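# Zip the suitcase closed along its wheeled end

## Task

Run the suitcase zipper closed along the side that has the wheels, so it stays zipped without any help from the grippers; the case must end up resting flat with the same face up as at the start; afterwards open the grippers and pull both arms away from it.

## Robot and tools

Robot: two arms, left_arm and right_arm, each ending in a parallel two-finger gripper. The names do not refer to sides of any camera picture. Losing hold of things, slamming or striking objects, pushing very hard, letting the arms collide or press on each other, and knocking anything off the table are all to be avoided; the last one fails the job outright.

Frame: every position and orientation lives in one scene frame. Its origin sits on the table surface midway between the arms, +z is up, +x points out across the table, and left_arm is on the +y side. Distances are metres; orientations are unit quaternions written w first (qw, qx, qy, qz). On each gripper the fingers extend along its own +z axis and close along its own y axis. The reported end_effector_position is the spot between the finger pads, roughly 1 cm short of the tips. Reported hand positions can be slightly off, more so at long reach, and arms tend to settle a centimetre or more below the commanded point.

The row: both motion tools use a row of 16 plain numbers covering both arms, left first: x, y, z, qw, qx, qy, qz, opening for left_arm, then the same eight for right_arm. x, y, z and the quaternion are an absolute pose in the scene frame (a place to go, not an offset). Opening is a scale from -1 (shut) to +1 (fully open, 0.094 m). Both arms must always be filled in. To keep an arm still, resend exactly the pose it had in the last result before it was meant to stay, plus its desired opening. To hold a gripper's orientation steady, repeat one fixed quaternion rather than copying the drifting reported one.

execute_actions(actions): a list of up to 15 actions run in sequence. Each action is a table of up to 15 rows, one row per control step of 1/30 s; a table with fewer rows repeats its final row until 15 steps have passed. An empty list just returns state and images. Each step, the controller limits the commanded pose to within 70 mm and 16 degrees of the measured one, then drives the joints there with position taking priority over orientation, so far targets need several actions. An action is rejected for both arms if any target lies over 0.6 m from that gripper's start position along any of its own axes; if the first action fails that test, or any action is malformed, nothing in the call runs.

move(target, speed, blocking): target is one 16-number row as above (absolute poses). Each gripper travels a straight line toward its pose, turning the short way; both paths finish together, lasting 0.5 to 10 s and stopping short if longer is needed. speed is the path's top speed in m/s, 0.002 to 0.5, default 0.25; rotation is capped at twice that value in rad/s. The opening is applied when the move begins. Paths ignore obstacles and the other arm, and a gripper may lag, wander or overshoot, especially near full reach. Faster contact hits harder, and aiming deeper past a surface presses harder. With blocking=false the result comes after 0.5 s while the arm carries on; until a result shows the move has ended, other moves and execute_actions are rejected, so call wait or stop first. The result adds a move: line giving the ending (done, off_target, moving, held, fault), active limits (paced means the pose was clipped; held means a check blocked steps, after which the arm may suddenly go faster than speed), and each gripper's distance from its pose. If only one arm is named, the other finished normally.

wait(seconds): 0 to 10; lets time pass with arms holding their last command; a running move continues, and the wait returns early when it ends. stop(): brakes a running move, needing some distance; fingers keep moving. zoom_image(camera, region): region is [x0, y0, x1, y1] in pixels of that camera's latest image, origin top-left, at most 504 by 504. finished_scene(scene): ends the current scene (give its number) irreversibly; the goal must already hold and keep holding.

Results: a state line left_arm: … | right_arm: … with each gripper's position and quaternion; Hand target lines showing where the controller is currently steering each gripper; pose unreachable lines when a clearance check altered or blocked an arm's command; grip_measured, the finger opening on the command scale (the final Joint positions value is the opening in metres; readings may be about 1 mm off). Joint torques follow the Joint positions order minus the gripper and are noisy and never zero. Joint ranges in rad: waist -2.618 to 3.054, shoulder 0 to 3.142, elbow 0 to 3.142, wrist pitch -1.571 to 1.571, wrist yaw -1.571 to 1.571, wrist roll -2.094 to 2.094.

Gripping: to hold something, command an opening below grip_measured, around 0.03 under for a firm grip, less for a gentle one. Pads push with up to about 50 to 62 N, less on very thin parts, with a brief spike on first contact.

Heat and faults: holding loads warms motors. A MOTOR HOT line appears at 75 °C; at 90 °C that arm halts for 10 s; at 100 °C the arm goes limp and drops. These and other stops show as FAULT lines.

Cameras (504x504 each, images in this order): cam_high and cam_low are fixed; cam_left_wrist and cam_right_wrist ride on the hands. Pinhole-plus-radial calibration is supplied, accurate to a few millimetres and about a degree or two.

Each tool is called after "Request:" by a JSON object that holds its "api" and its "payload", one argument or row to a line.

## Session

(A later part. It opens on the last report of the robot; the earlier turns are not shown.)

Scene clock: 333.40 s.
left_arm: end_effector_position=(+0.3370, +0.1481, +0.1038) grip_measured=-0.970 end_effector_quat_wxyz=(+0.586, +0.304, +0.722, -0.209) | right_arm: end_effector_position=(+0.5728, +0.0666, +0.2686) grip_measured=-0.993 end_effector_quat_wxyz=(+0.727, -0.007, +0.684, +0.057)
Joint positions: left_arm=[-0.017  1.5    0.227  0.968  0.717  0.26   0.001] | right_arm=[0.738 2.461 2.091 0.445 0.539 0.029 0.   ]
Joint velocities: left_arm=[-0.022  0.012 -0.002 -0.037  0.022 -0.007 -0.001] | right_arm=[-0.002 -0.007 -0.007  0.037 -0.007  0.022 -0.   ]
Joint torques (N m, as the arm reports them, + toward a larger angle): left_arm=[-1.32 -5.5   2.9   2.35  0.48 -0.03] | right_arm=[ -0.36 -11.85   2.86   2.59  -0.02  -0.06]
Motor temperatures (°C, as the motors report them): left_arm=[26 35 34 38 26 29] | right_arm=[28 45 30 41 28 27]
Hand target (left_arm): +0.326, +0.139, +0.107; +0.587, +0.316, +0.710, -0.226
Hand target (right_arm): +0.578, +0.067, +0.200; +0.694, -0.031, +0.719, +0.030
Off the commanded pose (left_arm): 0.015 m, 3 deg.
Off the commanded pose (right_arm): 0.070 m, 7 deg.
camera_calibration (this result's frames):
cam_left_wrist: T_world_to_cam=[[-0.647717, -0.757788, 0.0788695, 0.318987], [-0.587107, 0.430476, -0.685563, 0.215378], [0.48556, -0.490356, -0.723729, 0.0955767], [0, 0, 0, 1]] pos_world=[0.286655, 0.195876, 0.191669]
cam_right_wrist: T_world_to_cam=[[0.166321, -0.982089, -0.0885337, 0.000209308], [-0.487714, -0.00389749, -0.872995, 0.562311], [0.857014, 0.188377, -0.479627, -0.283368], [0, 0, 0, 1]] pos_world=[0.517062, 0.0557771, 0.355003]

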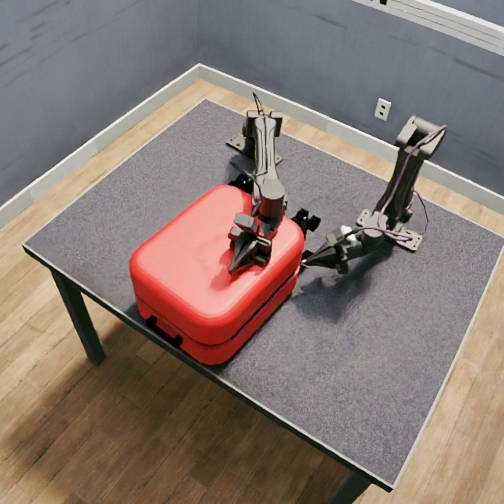

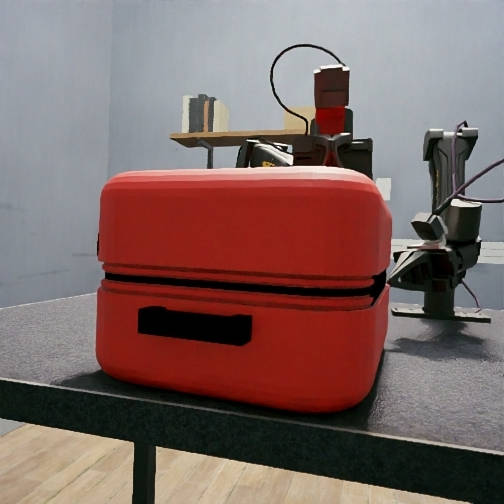

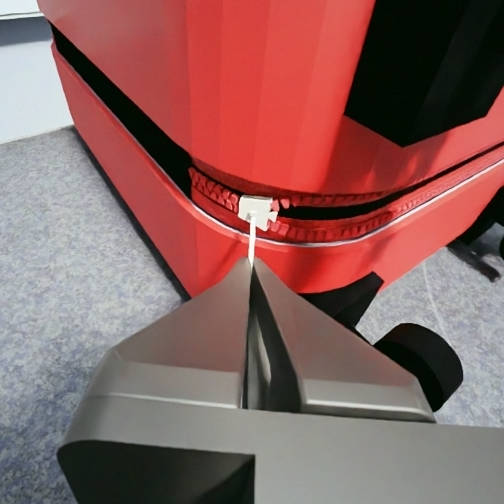

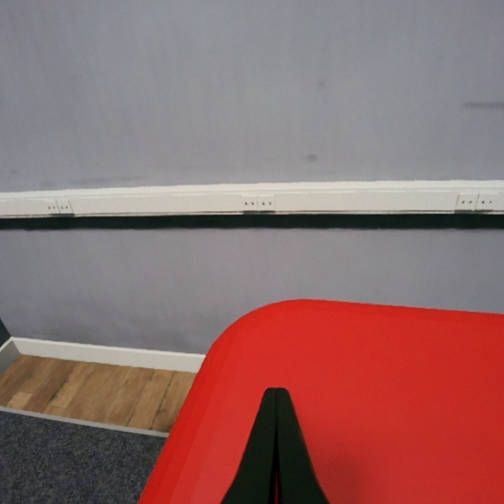

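Request:
{"api": "execute_actions", "payload": {
  "actions": [
    [[0.3240,0.1350,0.108,0.5875,0.3161,0.7099,-0.2255,-1,0.586,0.075,0.203,0.6750,-0.0322,0.7366,0.0295,-1]],
    [[0.3200,0.1300,0.108,0.5968,0.2848,0.7230,-0.1997,-1,0.586,0.075,0.203,0.6750,-0.0322,0.7366,0.0295,-1]],
    [[0.3160,0.1250,0.108,0.5968,0.2848,0.7230,-0.1997,-1,0.586,0.075,0.203,0.6750,-0.0322,0.7366,0.0295,-1]]
  ]
}}

Scene clock: 344.40 s.
left_arm: end_effector_position=(+0.3298, +0.1387, +0.1039) grip_measured=-0.970 end_effector_quat_wxyz=(+0.597, +0.263, +0.738, -0.174) | right_arm: end_effector_position=(+0.5762, +0.0684, +0.2695) grip_measured=-0.993 end_effector_quat_wxyz=(+0.724, -0.007, +0.687, +0.054)
Joint positions: left_arm=[-0.155  1.436  0.152  1.026  0.474  0.179  0.001] | right_arm=[0.738 2.48  2.138 0.406 0.543 0.03  0.   ]
Joint velocities: left_arm=[ 0.012  0.002 -0.012 -0.022  0.007 -0.022  0.001] | right_arm=[-0.007  0.017 -0.002 -0.081 -0.022 -0.139 -0.   ]
Joint torques (N m, as the arm reports them, + toward a larger angle): left_arm=[-1.75 -4.84  3.    2.4   0.56 -0.01] | right_arm=[ -0.06 -12.12   6.77   1.53  -0.03   0.24]
Motor temperatures (°C, as the motors report them): left_arm=[26 34 33 39 26 29] | right_arm=[28 45 30 41 28 27]
Hand target (left_arm): +0.317, +0.125, +0.107; +0.597, +0.285, +0.723, -0.200
Hand target (right_arm): +0.582, +0.072, +0.204; +0.676, -0.031, +0.735, +0.029
Off the commanded pose (left_arm): 0.020 m, 4 deg.
Off the commanded pose (right_arm): 0.068 m, 9 deg.
camera_calibration (this result's frames):
cam_left_wrist: T_world_to_cam=[[-0.557963, -0.826446, 0.0752627, 0.287528], [-0.6308, 0.363442, -0.685567, 0.238945], [0.53923, -0.429996, -0.724109, 0.0685541], [0, 0, 0, 1]] pos_world=[0.27419, 0.180261, 0.191813]
cam_right_wrist: T_world_to_cam=[[0.162278, -0.983051, -0.0853008, 0.00303221], [-0.495196, -0.00636126, -0.868758, 0.568103], [0.853491, 0.183221, -0.487835, -0.281584], [0, 0, 0, 1]] pos_world=[0.52116, 0.0581867, 0.356436]

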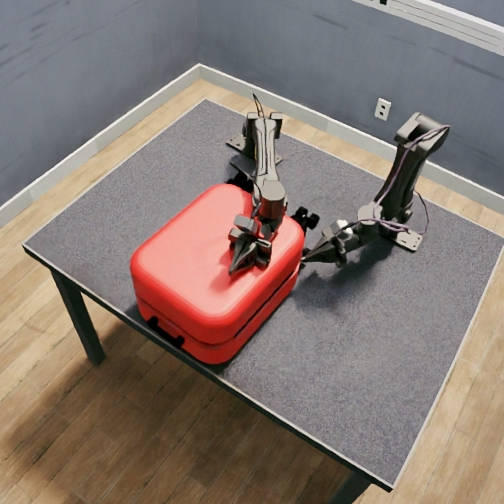

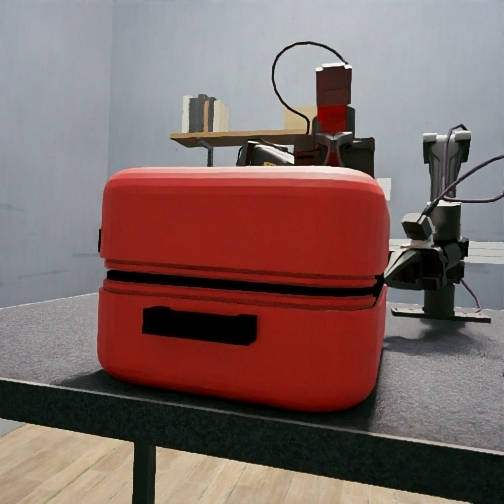

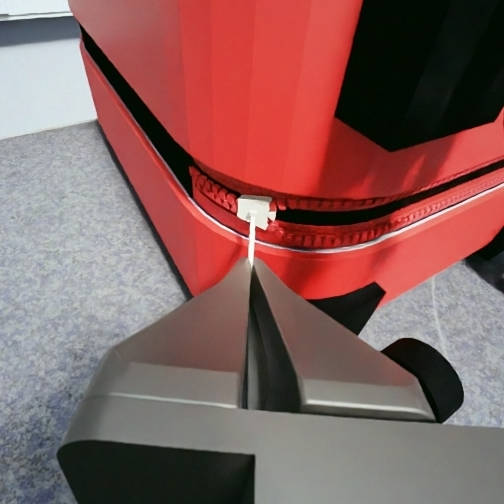

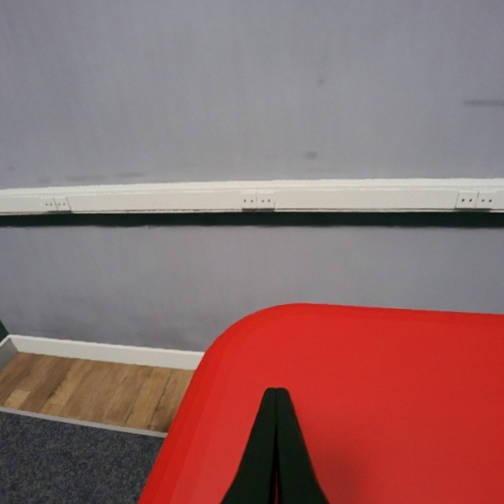

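Request:
{"api": "zoom_image", "payload": {
  "camera": "cam_left_wrist",
  "region": [170, 150, 330, 310]
}}

Region (170, 150, 330, 310) of cam_left_wrist's 504x504 image, scaled by 3.150, with more detail than that image has.

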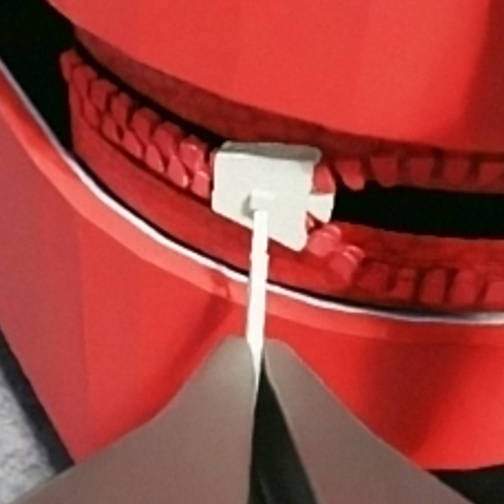

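Request:
{"api": "execute_actions", "payload": {
  "actions": [
    [[0.3130,0.1190,0.108,0.6093,0.2337,0.7411,-0.1576,-1,0.583,0.072,0.201,0.6941,-0.0314,0.7186,0.0303,-1]],
    [[0.3100,0.1120,0.108,0.6144,0.2077,0.7488,-0.1362,-1,0.583,0.072,0.201,0.6941,-0.0314,0.7186,0.0303,-1]],
    [[0.3070,0.1050,0.108,0.6177,0.1880,0.7540,-0.1201,-1,0.583,0.072,0.201,0.6941,-0.0314,0.7186,0.0303,-1]]
  ]
}}

Scene clock: 384.20 s.
left_arm: end_effector_position=(+0.3203, +0.1263, +0.1046) grip_measured=-0.970 end_effector_quat_wxyz=(+0.619, +0.155, +0.766, -0.079) | right_arm: end_effector_position=(+0.5766, +0.0669, +0.2676) grip_measured=-0.993 end_effector_quat_wxyz=(+0.726, -0.007, +0.686, +0.053)
Joint positions: left_arm=[-0.541  1.382  0.1    1.054 -0.193  0.028  0.001] | right_arm=[0.735 2.48  2.126 0.424 0.542 0.026 0.   ]
Joint velocities: left_arm=[-0.002  0.007 -0.012 -0.037 -0.037 -0.007 -0.001] | right_arm=[ 0.012 -0.002  0.002 -0.022  0.081  0.066  0.   ]
Joint torques (N m, as the arm reports them, + toward a larger angle): left_arm=[-2.79 -4.42  3.63  2.5   0.71  0.01] | right_arm=[  0.   -12.08   3.29   2.58  -0.03  -0.03]
Motor temperatures (°C, as the motors report them): left_arm=[27 34 33 40 26 29] | right_arm=[27 45 31 39 28 27]
Hand target (left_arm): +0.307, +0.106, +0.108; +0.618, +0.187, +0.754, -0.120
Hand target (right_arm): +0.581, +0.070, +0.202; +0.694, -0.031, +0.719, +0.030
Off the commanded pose (left_arm): 0.025 m, 6 deg.
Off the commanded pose (right_arm): 0.067 m, 6 deg.
camera_calibration (this result's frames):
cam_left_wrist: T_world_to_cam=[[-0.291602, -0.954506, 0.0623431, 0.204117], [-0.703701, 0.169922, -0.689878, 0.28619], [0.647899, -0.245041, -0.721236, 0.0103862], [0, 0, 0, 1]] pos_world=[0.254184, 0.148746, 0.192201]
cam_right_wrist: T_world_to_cam=[[0.160962, -0.98341, -0.0836469, 0.0016328], [-0.490844, -0.00623538, -0.871225, 0.56481], [0.85625, 0.181292, -0.483704, -0.285142], [0, 0, 0, 1]] pos_world=[0.521123, 0.0568214, 0.354289]

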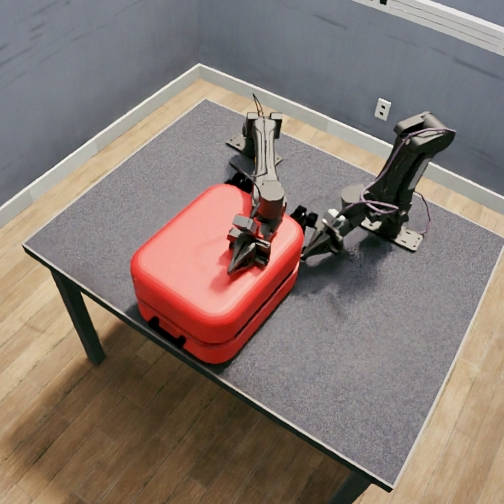

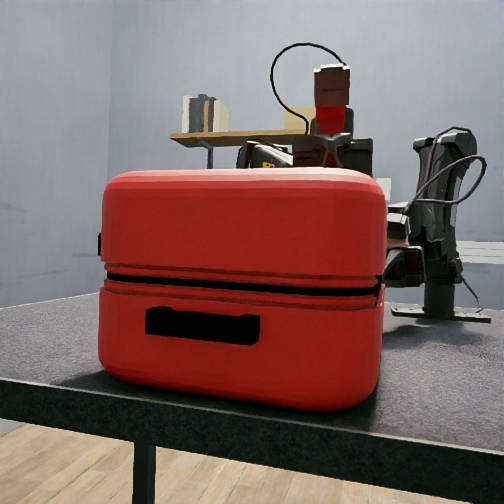

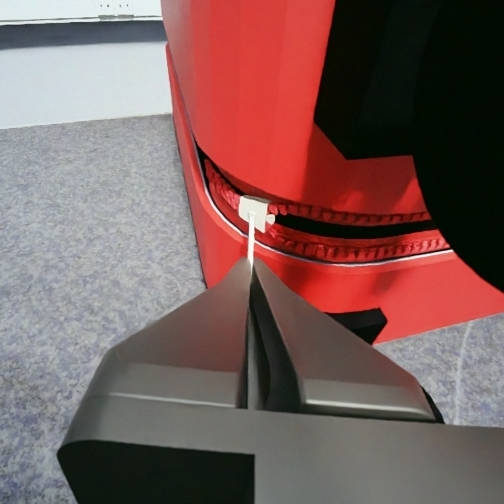

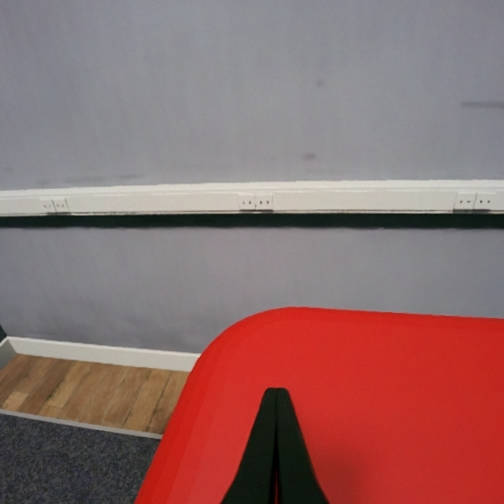

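Request:
{"api": "zoom_image", "payload": {
  "camera": "cam_high",
  "region": [270, 180, 380, 280]
}}

Region (270, 180, 380, 280) of cam_high's 504x504 image, scaled by 4.582, with more detail than that image has; it fills the top 458 rows of this view, and the rest is white.

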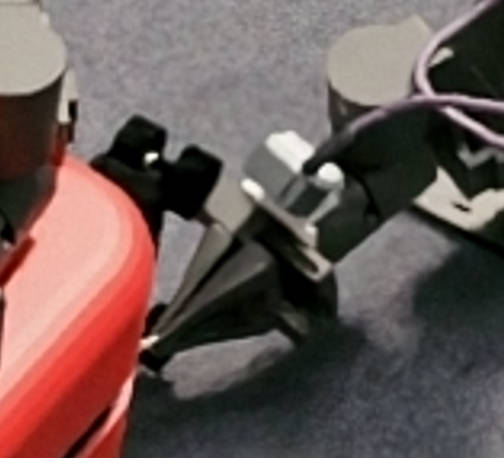

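Request:
{"api": "execute_actions", "payload": {
  "actions": [
    [[0.3130,0.1150,0.106,0.6504,0.1429,0.7352,-0.1264,-1,0.583,0.072,0.201,0.6941,-0.0314,0.7186,0.0303,-1]],
    [[0.3110,0.1100,0.104,0.6841,0.1249,0.7084,-0.1206,-1,0.583,0.072,0.201,0.6941,-0.0314,0.7186,0.0303,-1]],
    [[0.3080,0.1030,0.104,0.6841,0.1249,0.7084,-0.1206,-1,0.583,0.072,0.201,0.6941,-0.0314,0.7186,0.0303,-1]]
  ]
}}

Scene clock: 432.33 s.
left_arm: end_effector_position=(+0.3171, +0.1220, +0.1017) grip_measured=-0.970 end_effector_quat_wxyz=(+0.661, +0.099, +0.740, -0.080) | right_arm: end_effector_position=(+0.5766, +0.0669, +0.2676) grip_measured=-0.993 end_effector_quat_wxyz=(+0.726, -0.007, +0.686, +0.053)
Joint positions: left_arm=[-0.654  1.715  0.058  1.535 -0.382 -0.033  0.001] | right_arm=[0.735 2.48  2.126 0.424 0.542 0.026 0.   ]
Joint velocities: left_arm=[-0.002 -0.012  0.007  0.007 -0.007  0.007 -0.001] | right_arm=[-0.007  0.002 -0.012  0.007 -0.022 -0.022 -0.   ]
Joint torques (N m, as the arm reports them, + toward a larger angle): left_arm=[-2.57 -3.31  2.21  2.72  0.48 -0.02] | right_arm=[ -0.01 -12.1    3.29   2.57  -0.03  -0.04]
Motor temperatures (°C, as the motors report them): left_arm=[27 33 33 42 27 29] | right_arm=[27 45 30 41 28 27]
Hand target (left_arm): +0.308, +0.104, +0.105; +0.661, +0.125, +0.731, -0.115
Hand target (right_arm): +0.581, +0.070, +0.202; +0.694, -0.031, +0.719, +0.030
Off the commanded pose (left_arm): 0.021 m, 7 deg.
Off the commanded pose (right_arm): 0.067 m, 6 deg.
joint sent to its limit (left arm) — the command would take joint 4 (wrist pitch) past its upper limit, so that joint was sent only as far as its limit.
camera_calibration (this result's frames):
cam_left_wrist: T_world_to_cam=[[-0.219123, -0.967705, 0.12463, 0.171534], [-0.648458, 0.048996, -0.759672, 0.28705], [0.729032, -0.247279, -0.638252, -0.0246398], [0, 0, 0, 1]] pos_world=[0.24169, 0.145837, 0.180959]
cam_right_wrist: T_world_to_cam=[[0.160962, -0.98341, -0.0836469, 0.0016328], [-0.490844, -0.00623538, -0.871225, 0.56481], [0.85625, 0.181292, -0.483704, -0.285142], [0, 0, 0, 1]] pos_world=[0.521123, 0.0568214, 0.354289]

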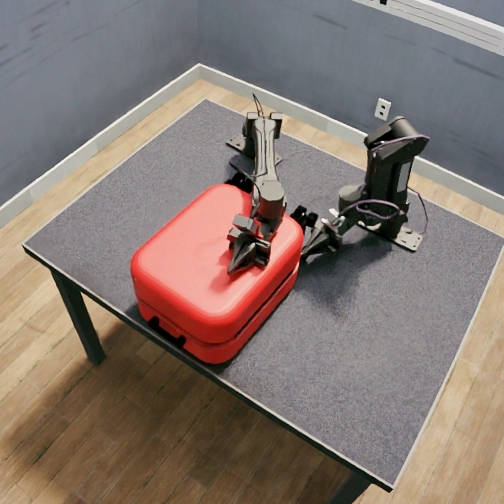

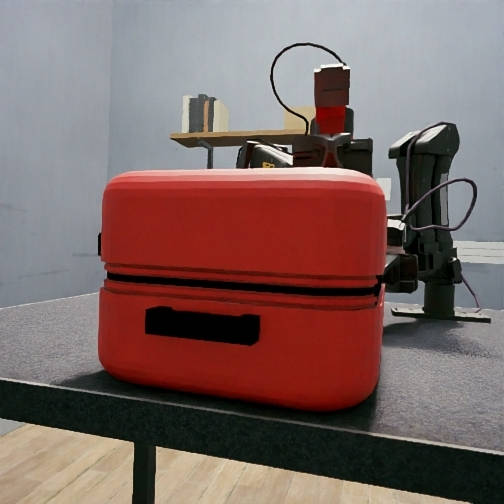

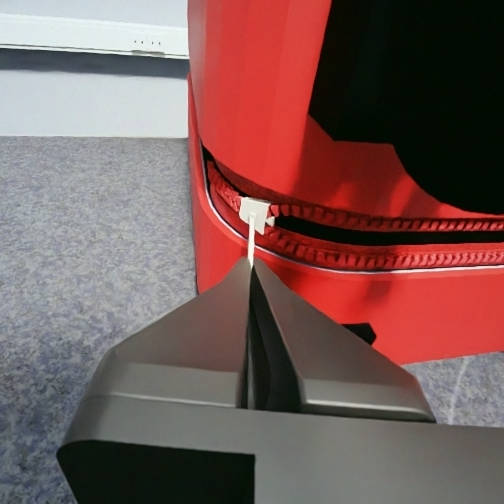

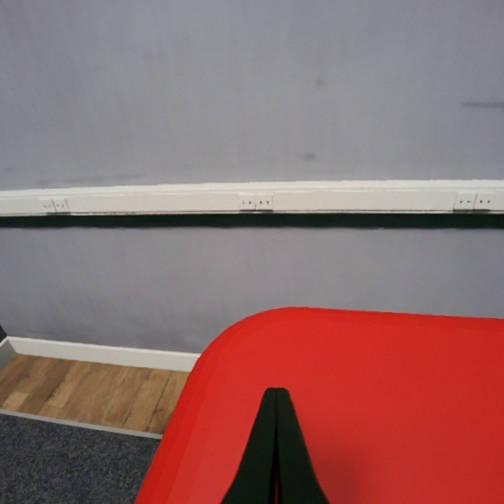

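Request:
{"api": "execute_actions", "payload": {
  "actions": [
    [[0.3050,0.0980,0.105,0.6634,0.0970,0.7367,-0.0873,-1,0.583,0.072,0.201,0.6941,-0.0314,0.7186,0.0303,-1]],
    [[0.3030,0.0920,0.105,0.6654,0.0777,0.7390,-0.0699,-1,0.583,0.072,0.201,0.6941,-0.0314,0.7186,0.0303,-1]]
  ]
}}

Scene clock: 441.27 s.
left_arm: end_effector_position=(+0.3052, +0.1108, +0.1024) grip_measured=-0.970 end_effector_quat_wxyz=(+0.666, +0.059, +0.743, -0.043) | right_arm: end_effector_position=(+0.5766, +0.0669, +0.2676) grip_measured=-0.993 end_effector_quat_wxyz=(+0.726, -0.007, +0.686, +0.053)
Joint positions: left_arm=[-0.847  1.715  0.092  1.482 -0.682 -0.075  0.001] | right_arm=[0.735 2.48  2.126 0.424 0.542 0.026 0.   ]
Joint velocities: left_arm=[ 0.007  0.022 -0.002 -0.037  0.051 -0.037 -0.001] | right_arm=[ 0.002 -0.032  0.017 -0.007  0.037 -0.022  0.   ]
Joint torques (N m, as the arm reports them, + toward a larger angle): left_arm=[-2.48 -4.2   4.68  2.13  0.33 -0.07] | right_arm=[ -0.01 -12.1    3.29   2.58  -0.02  -0.03]
Motor temperatures (°C, as the motors report them): left_arm=[27 33 33 42 27 29] | right_arm=[27 46 30 42 28 27]
Hand target (left_arm): +0.302, +0.092, +0.105; +0.665, +0.078, +0.739, -0.070
Hand target (right_arm): +0.581, +0.070, +0.202; +0.694, -0.031, +0.719, +0.030
Off the commanded pose (left_arm): 0.019 m, 4 deg.
Off the commanded pose (right_arm): 0.067 m, 6 deg.
camera_calibration (this result's frames):
cam_left_wrist: T_world_to_cam=[[-0.11352, -0.985975, 0.122338, 0.127995], [-0.646972, -0.0200892, -0.762249, 0.287867], [0.754016, -0.16568, -0.635617, -0.0351635], [0, 0, 0, 1]] pos_world=[0.227285, 0.126157, 0.181417]
cam_right_wrist: T_world_to_cam=[[0.160962, -0.98341, -0.0836469, 0.0016328], [-0.490844, -0.00623538, -0.871225, 0.56481], [0.85625, 0.181292, -0.483704, -0.285142], [0, 0, 0, 1]] pos_world=[0.521123, 0.0568214, 0.354289]

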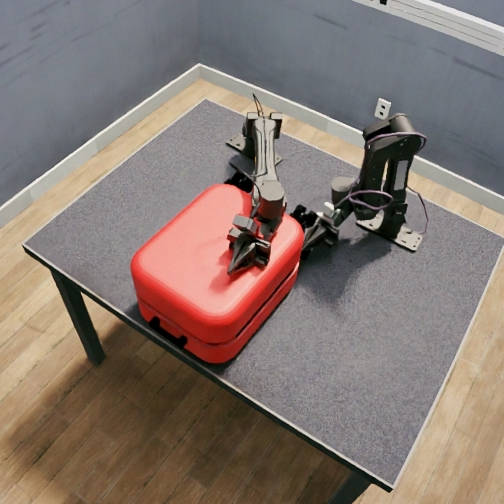

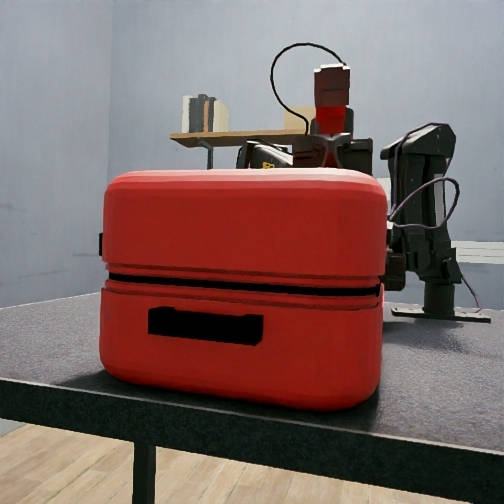

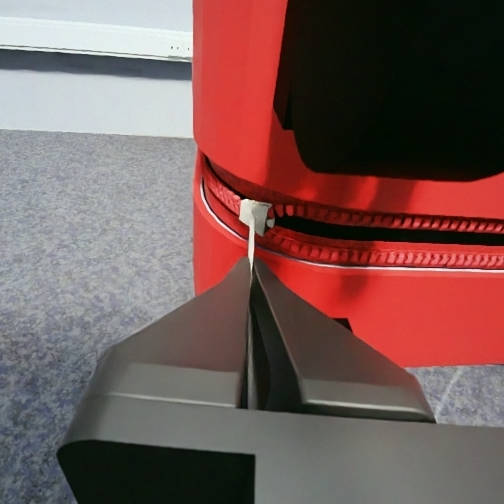

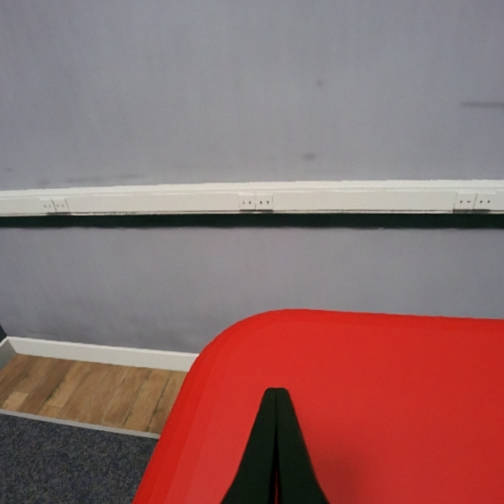

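Request:
{"api": "execute_actions", "payload": {
  "actions": [
    [[0.3030,0.0850,0.106,0.6666,0.0648,0.7403,-0.0583,-1,0.583,0.072,0.201,0.6941,-0.0314,0.7186,0.0303,-1]],
    [[0.3025,0.0780,0.106,0.6666,0.0648,0.7403,-0.0583,-1,0.583,0.072,0.201,0.6941,-0.0314,0.7186,0.0303,-1]],
    [[0.3020,0.0710,0.106,0.6666,0.0648,0.7403,-0.0583,-1,0.583,0.072,0.201,0.6941,-0.0314,0.7186,0.0303,-1]]
  ]
}}

Scene clock: 448.70 s.
left_arm: end_effector_position=(+0.3042, +0.1040, +0.1034) grip_measured=-0.970 end_effector_quat_wxyz=(+0.666, +0.031, +0.745, -0.009) | right_arm: end_effector_position=(+0.5766, +0.0669, +0.2676) grip_measured=-0.993 end_effector_quat_wxyz=(+0.726, -0.007, +0.686, +0.053)
Joint positions: left_arm=[-0.936  1.715  0.156  1.386 -0.857 -0.103  0.001] | right_arm=[0.735 2.48  2.126 0.424 0.542 0.026 0.   ]
Joint velocities: left_arm=[ 0.002 -0.007 -0.012  0.022  0.007 -0.022  0.001] | right_arm=[-0.012 -0.007 -0.002 -0.022 -0.037  0.051 -0.001]
Joint torques (N m, as the arm reports them, + toward a larger angle): left_arm=[-3.26 -3.63  5.83  2.21  0.65  0.  ] | right_arm=[ -0.02 -12.09   3.29   2.57  -0.02  -0.04]
Motor temperatures (°C, as the motors report them): left_arm=[27 33 33 41 26 29] | right_arm=[27 46 29 42 28 27]
Hand target (left_arm): +0.300, +0.072, +0.107; +0.666, +0.065, +0.741, -0.058
Hand target (right_arm): +0.581, +0.070, +0.202; +0.694, -0.031, +0.719, +0.030
Off the commanded pose (left_arm): 0.033 m, 7 deg.
Off the commanded pose (right_arm): 0.067 m, 6 deg.
camera_calibration (this result's frames):
cam_left_wrist: T_world_to_cam=[[-0.0270139, -0.993688, 0.108881, 0.0970177], [-0.644288, -0.0659718, -0.761932, 0.291735], [0.764305, -0.0907338, -0.638439, -0.0456248], [0, 0, 0, 1]] pos_world=[0.225453, 0.111512, 0.18259]
cam_right_wrist: T_world_to_cam=[[0.160962, -0.98341, -0.0836469, 0.0016328], [-0.490844, -0.00623538, -0.871225, 0.56481], [0.85625, 0.181292, -0.483704, -0.285142], [0, 0, 0, 1]] pos_world=[0.521123, 0.0568214, 0.354289]

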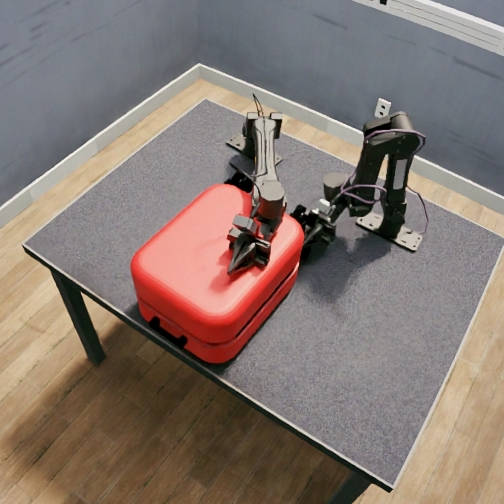

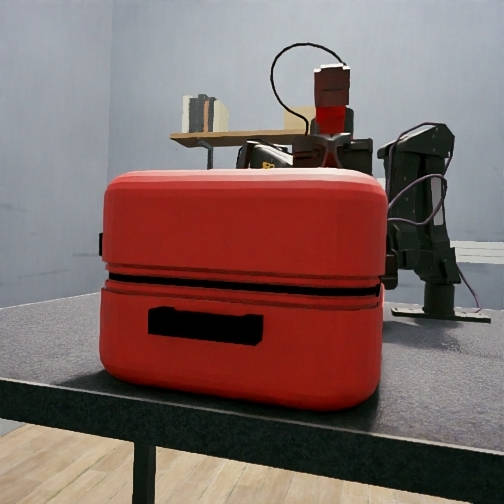

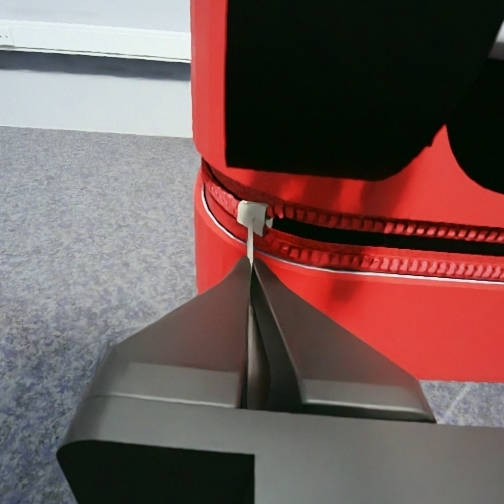

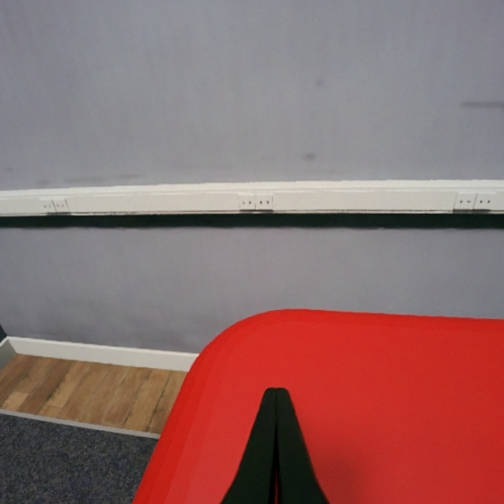

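Request:
{"api": "execute_actions", "payload": {
  "actions": [
    [[0.2970,0.0750,0.107,0.6634,0.0970,0.7367,-0.0873,-1,0.583,0.072,0.201,0.6941,-0.0314,0.7186,0.0303,-1]],
    [[0.2960,0.0700,0.107,0.6634,0.0970,0.7367,-0.0873,-1,0.583,0.072,0.201,0.6941,-0.0314,0.7186,0.0303,-1]]
  ]
}}

Scene clock: 461.23 s.
left_arm: end_effector_position=(+0.3039, +0.1040, +0.1027) grip_measured=-0.970 end_effector_quat_wxyz=(+0.664, +0.045, +0.745, -0.027) | right_arm: end_effector_position=(+0.5766, +0.0669, +0.2676) grip_measured=-0.993 end_effector_quat_wxyz=(+0.726, -0.007, +0.686, +0.053)
Joint positions: left_arm=[-0.908  1.708  0.131  1.413 -0.784 -0.096  0.001] | right_arm=[0.735 2.48  2.126 0.424 0.542 0.026 0.   ]
Joint velocities: left_arm=[ 0.007 -0.032 -0.017 -0.007 -0.066 -0.051  0.001] | right_arm=[ 0.007  0.007  0.012  0.007  0.051 -0.007 -0.001]
Joint torques (N m, as the arm reports them, + toward a larger angle): left_arm=[-3.01 -4.9   3.45  2.38  1.07  0.11] | right_arm=[  0.01 -12.1    3.29   2.57  -0.03  -0.04]
Motor temperatures (°C, as the motors report them): left_arm=[27 33 33 41 27 29] | right_arm=[27 46 29 42 28 27]
Hand target (left_arm): +0.294, +0.072, +0.108; +0.664, +0.096, +0.737, -0.085
Hand target (right_arm): +0.581, +0.070, +0.202; +0.694, -0.031, +0.719, +0.030
Off the commanded pose (left_arm): 0.035 m, 9 deg.
Off the commanded pose (right_arm): 0.067 m, 6 deg.
camera_calibration (this result's frames):
cam_left_wrist: T_world_to_cam=[[-0.0713579, -0.990519, 0.117387, 0.109294], [-0.649457, -0.043182, -0.759171, 0.289936], [0.757042, -0.13041, -0.640219, -0.0393094], [0, 0, 0, 1]] pos_world=[0.225859, 0.115651, 0.182115]
cam_right_wrist: T_world_to_cam=[[0.160962, -0.98341, -0.0836469, 0.0016328], [-0.490844, -0.00623538, -0.871225, 0.56481], [0.85625, 0.181292, -0.483704, -0.285142], [0, 0, 0, 1]] pos_world=[0.521123, 0.0568214, 0.354289]

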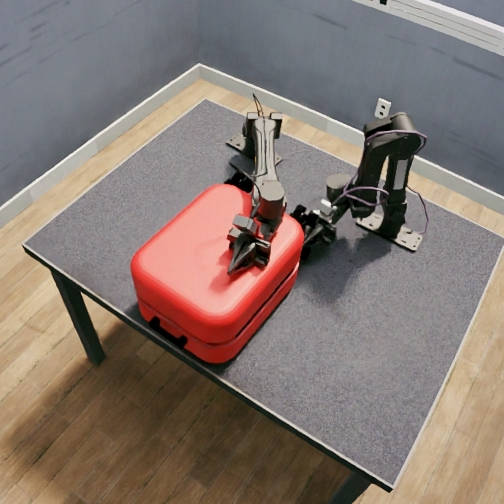

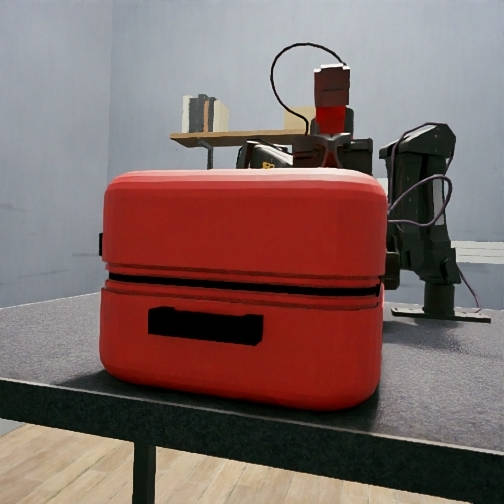

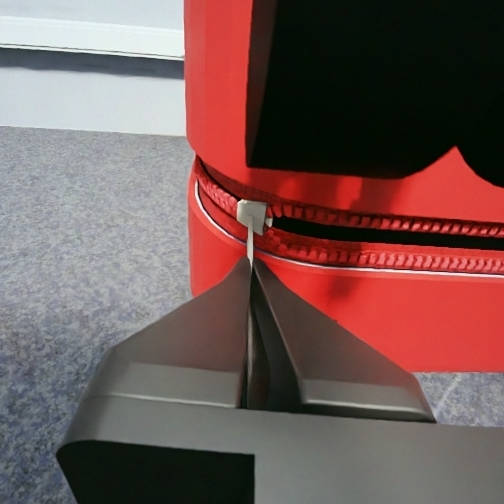

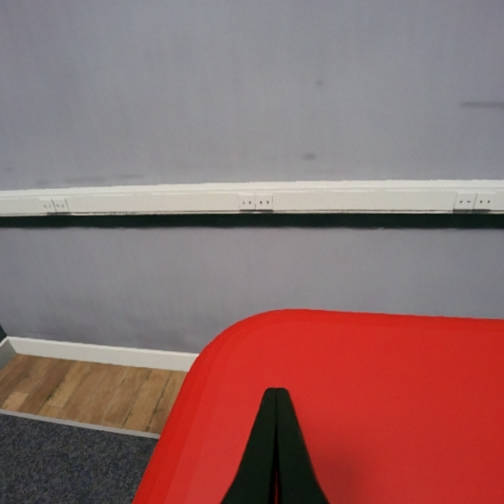

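Request:
{"api": "zoom_image", "payload": {
  "camera": "cam_left_wrist",
  "region": [190, 160, 330, 300]
}}

Request:
{"api": "zoom_image", "payload": {
  "camera": "cam_high",
  "region": [270, 170, 380, 270]
}}

Region (190, 160, 330, 300) of cam_left_wrist's 504x504 image, scaled by 3.600, with more detail than that image has.

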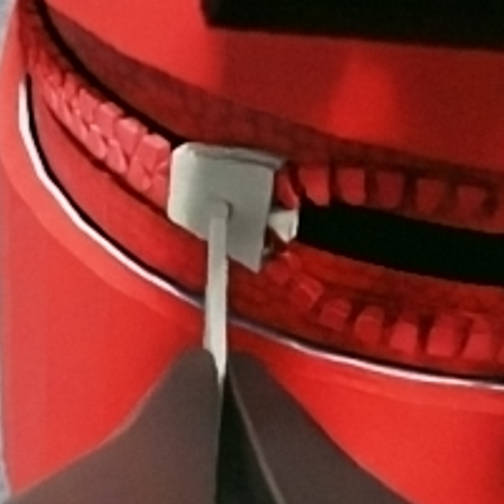

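Region (270, 170, 380, 270) of cam_high's 504x504 image, scaled by 4.582, with more detail than that image has; it fills the top 458 rows of this view, and the rest is white.

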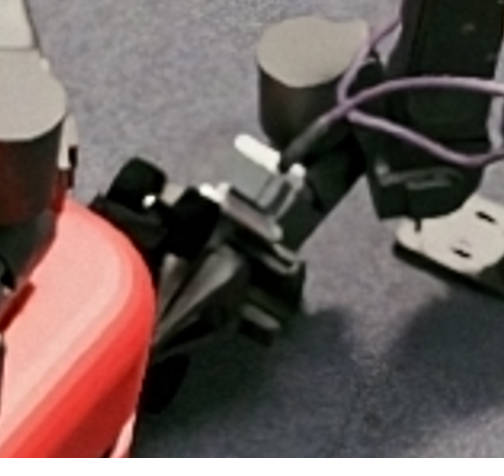

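Request:
{"api": "execute_actions", "payload": {
  "actions": []
}}

Scene clock: 479.70 s.
left_arm: end_effector_position=(+0.3039, +0.1040, +0.1027) grip_measured=-0.970 end_effector_quat_wxyz=(+0.664, +0.045, +0.745, -0.027) | right_arm: end_effector_position=(+0.5766, +0.0669, +0.2676) grip_measured=-0.993 end_effector_quat_wxyz=(+0.726, -0.007, +0.686, +0.053)
Joint positions: left_arm=[-0.908  1.708  0.131  1.413 -0.784 -0.096  0.001] | right_arm=[0.735 2.48  2.126 0.424 0.542 0.026 0.   ]
Joint velocities: left_arm=[ 0.002 -0.012 -0.012  0.007  0.066 -0.007 -0.001] | right_arm=[ 0.012  0.007  0.007 -0.037 -0.007 -0.022  0.001]
Joint torques (N m, as the arm reports them, + toward a larger angle): left_arm=[-3.11 -4.96  3.45  2.36  1.01  0.15] | right_arm=[ -0.01 -12.08   3.3    2.58  -0.03  -0.04]
Motor temperatures (°C, as the motors report them): left_arm=[27 33 33 41 27 29] | right_arm=[27 46 29 42 28 27]
Hand target (left_arm): +0.294, +0.072, +0.108; +0.664, +0.096, +0.737, -0.085
Hand target (right_arm): +0.581, +0.070, +0.202; +0.694, -0.031, +0.719, +0.030
Off the commanded pose (left_arm): 0.035 m, 9 deg.
Off the commanded pose (right_arm): 0.067 m, 6 deg.
camera_calibration (this result's frames):
cam_left_wrist: T_world_to_cam=[[-0.0713579, -0.990519, 0.117387, 0.109294], [-0.649457, -0.043182, -0.759171, 0.289936], [0.757042, -0.13041, -0.640219, -0.0393094], [0, 0, 0, 1]] pos_world=[0.225859, 0.115651, 0.182115]
cam_right_wrist: T_world_to_cam=[[0.160962, -0.98341, -0.0836469, 0.0016328], [-0.490844, -0.00623538, -0.871225, 0.56481], [0.85625, 0.181292, -0.483704, -0.285142], [0, 0, 0, 1]] pos_world=[0.521123, 0.0568214, 0.354289]

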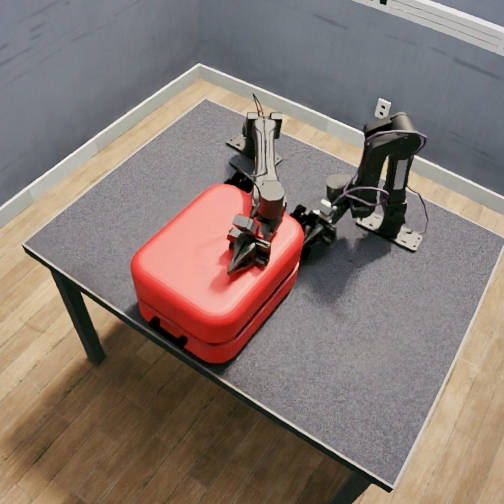

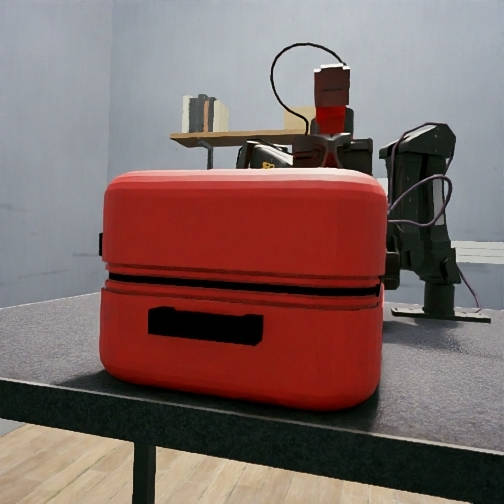

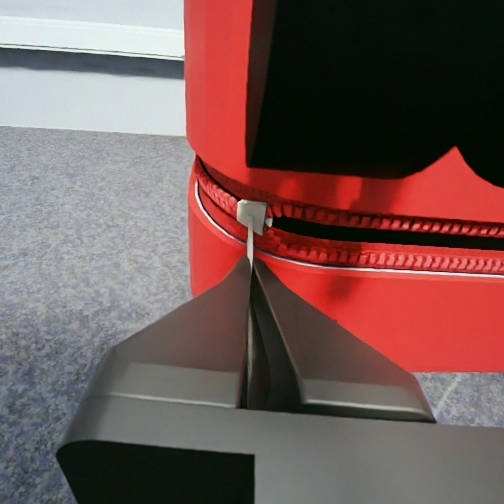

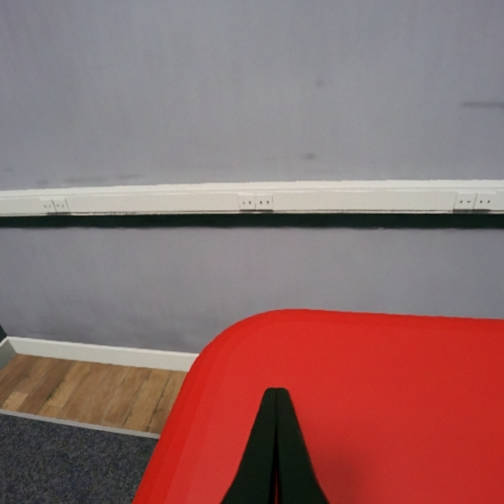

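Request:
{"api": "zoom_image", "payload": {
  "camera": "cam_high",
  "region": [260, 170, 380, 290]
}}

Request:
{"api": "zoom_image", "payload": {
  "camera": "cam_left_wrist",
  "region": [170, 130, 370, 330]
}}

Region (260, 170, 380, 290) of cam_high's 504x504 image, scaled by 4.200, with more detail than that image has.

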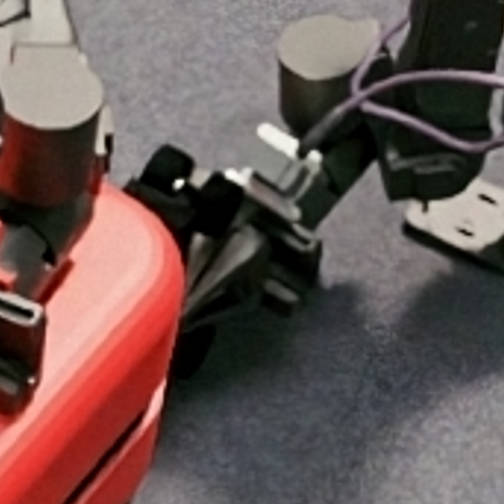

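Region (170, 130, 370, 330) of cam_left_wrist's 504x504 image, scaled by 2.520, with more detail than that image has.

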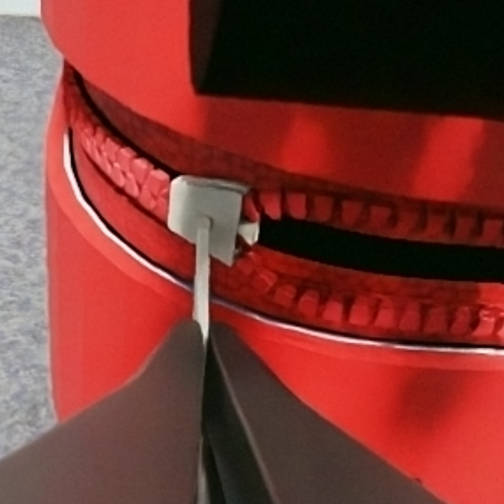

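Request:
{"api": "execute_actions", "payload": {
  "actions": [
    [[0.292,0.060,0.107,0.6609,0.1162,0.7340,-0.1047,-1,0.583,0.072,0.201,0.6941,-0.0314,0.7186,0.0303,-1]],
    [[0.292,0.060,0.107,0.6609,0.1162,0.7340,-0.1047,-1,0.583,0.072,0.201,0.6941,-0.0314,0.7186,0.0303,-1]]
  ]
}}

Scene clock: 542.07 s.
left_arm: end_effector_position=(+0.3036, +0.1030, +0.1029) grip_measured=-0.970 end_effector_quat_wxyz=(+0.665, +0.047, +0.745, -0.028) | right_arm: end_effector_position=(+0.5766, +0.0669, +0.2676) grip_measured=-0.993 end_effector_quat_wxyz=(+0.726, -0.007, +0.686, +0.053)
Joint positions: left_arm=[-0.91   1.708  0.131  1.414 -0.781 -0.095  0.001] | right_arm=[0.735 2.48  2.126 0.424 0.542 0.026 0.   ]
Joint velocities: left_arm=[-0.012 -0.007 -0.017  0.007 -0.007  0.037 -0.001] | right_arm=[-0.022  0.002 -0.012  0.051 -0.037  0.037  0.   ]
Joint torques (N m, as the arm reports them, + toward a larger angle): left_arm=[-3.88 -5.08  3.04  2.42  1.39  0.16] | right_arm=[  0.   -12.09   3.3    2.57  -0.03  -0.04]
Motor temperatures (°C, as the motors report them): left_arm=[27 33 33 42 28 29] | right_arm=[27 46 29 43 28 27]
Hand target (left_arm): +0.289, +0.063, +0.108; +0.662, +0.114, +0.734, -0.102
Hand target (right_arm): +0.581, +0.070, +0.202; +0.694, -0.031, +0.719, +0.030
Off the commanded pose (left_arm): 0.045 m, 12 deg.
Off the commanded pose (right_arm): 0.067 m, 6 deg.
camera_calibration (this result's frames):
cam_left_wrist: T_world_to_cam=[[-0.0757263, -0.990245, 0.116964, 0.109612], [-0.649194, -0.0400718, -0.759566, 0.289452], [0.756844, -0.133452, -0.639827, -0.0387425], [0, 0, 0, 1]] pos_world=[0.225533, 0.114971, 0.182249]
cam_right_wrist: T_world_to_cam=[[0.160962, -0.98341, -0.0836469, 0.0016328], [-0.490844, -0.00623538, -0.871225, 0.56481], [0.85625, 0.181292, -0.483704, -0.285142], [0, 0, 0, 1]] pos_world=[0.521123, 0.0568214, 0.354289]

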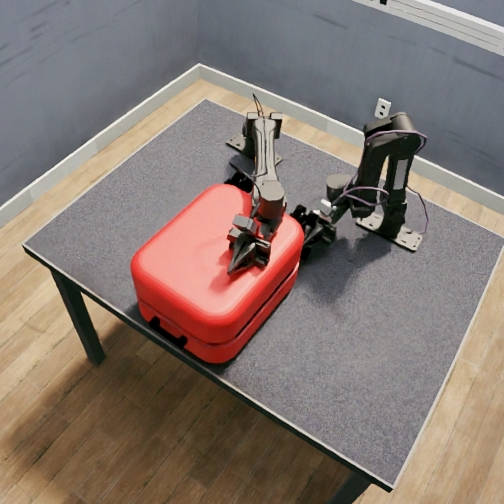

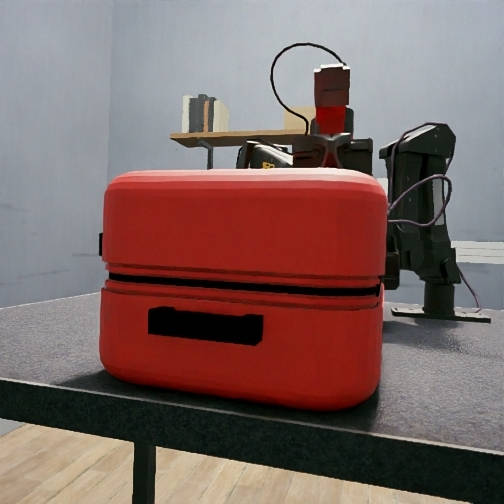

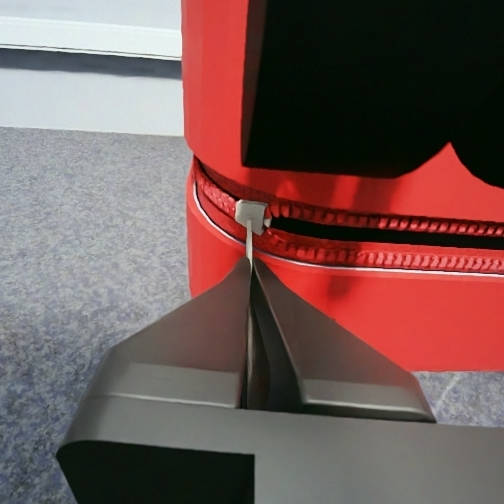

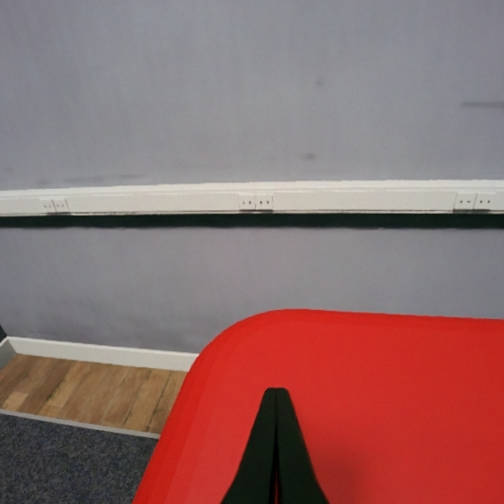

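Request:
{"api": "zoom_image", "payload": {
  "camera": "cam_low",
  "region": [90, 240, 400, 330]
}}

Region (90, 240, 400, 330) of cam_low's 504x504 image, scaled by 1.626, with more detail than that image has; it fills the top 146 rows of this view, and the rest is white.

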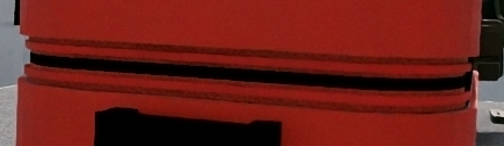

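Request:
{"api": "zoom_image", "payload": {
  "camera": "cam_high",
  "region": [285, 190, 345, 250]
}}

Region (285, 190, 345, 250) of cam_high's 504x504 image, scaled by 8.400, with more detail than that image has.

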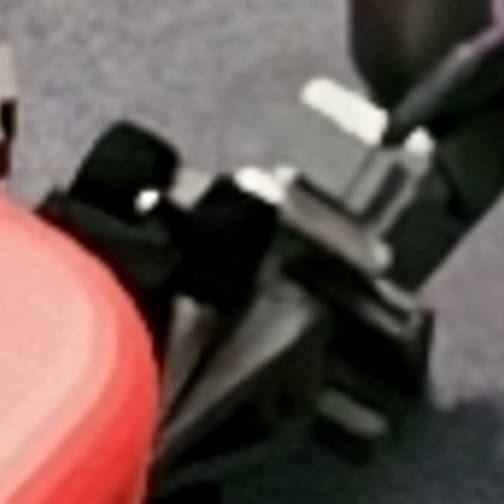

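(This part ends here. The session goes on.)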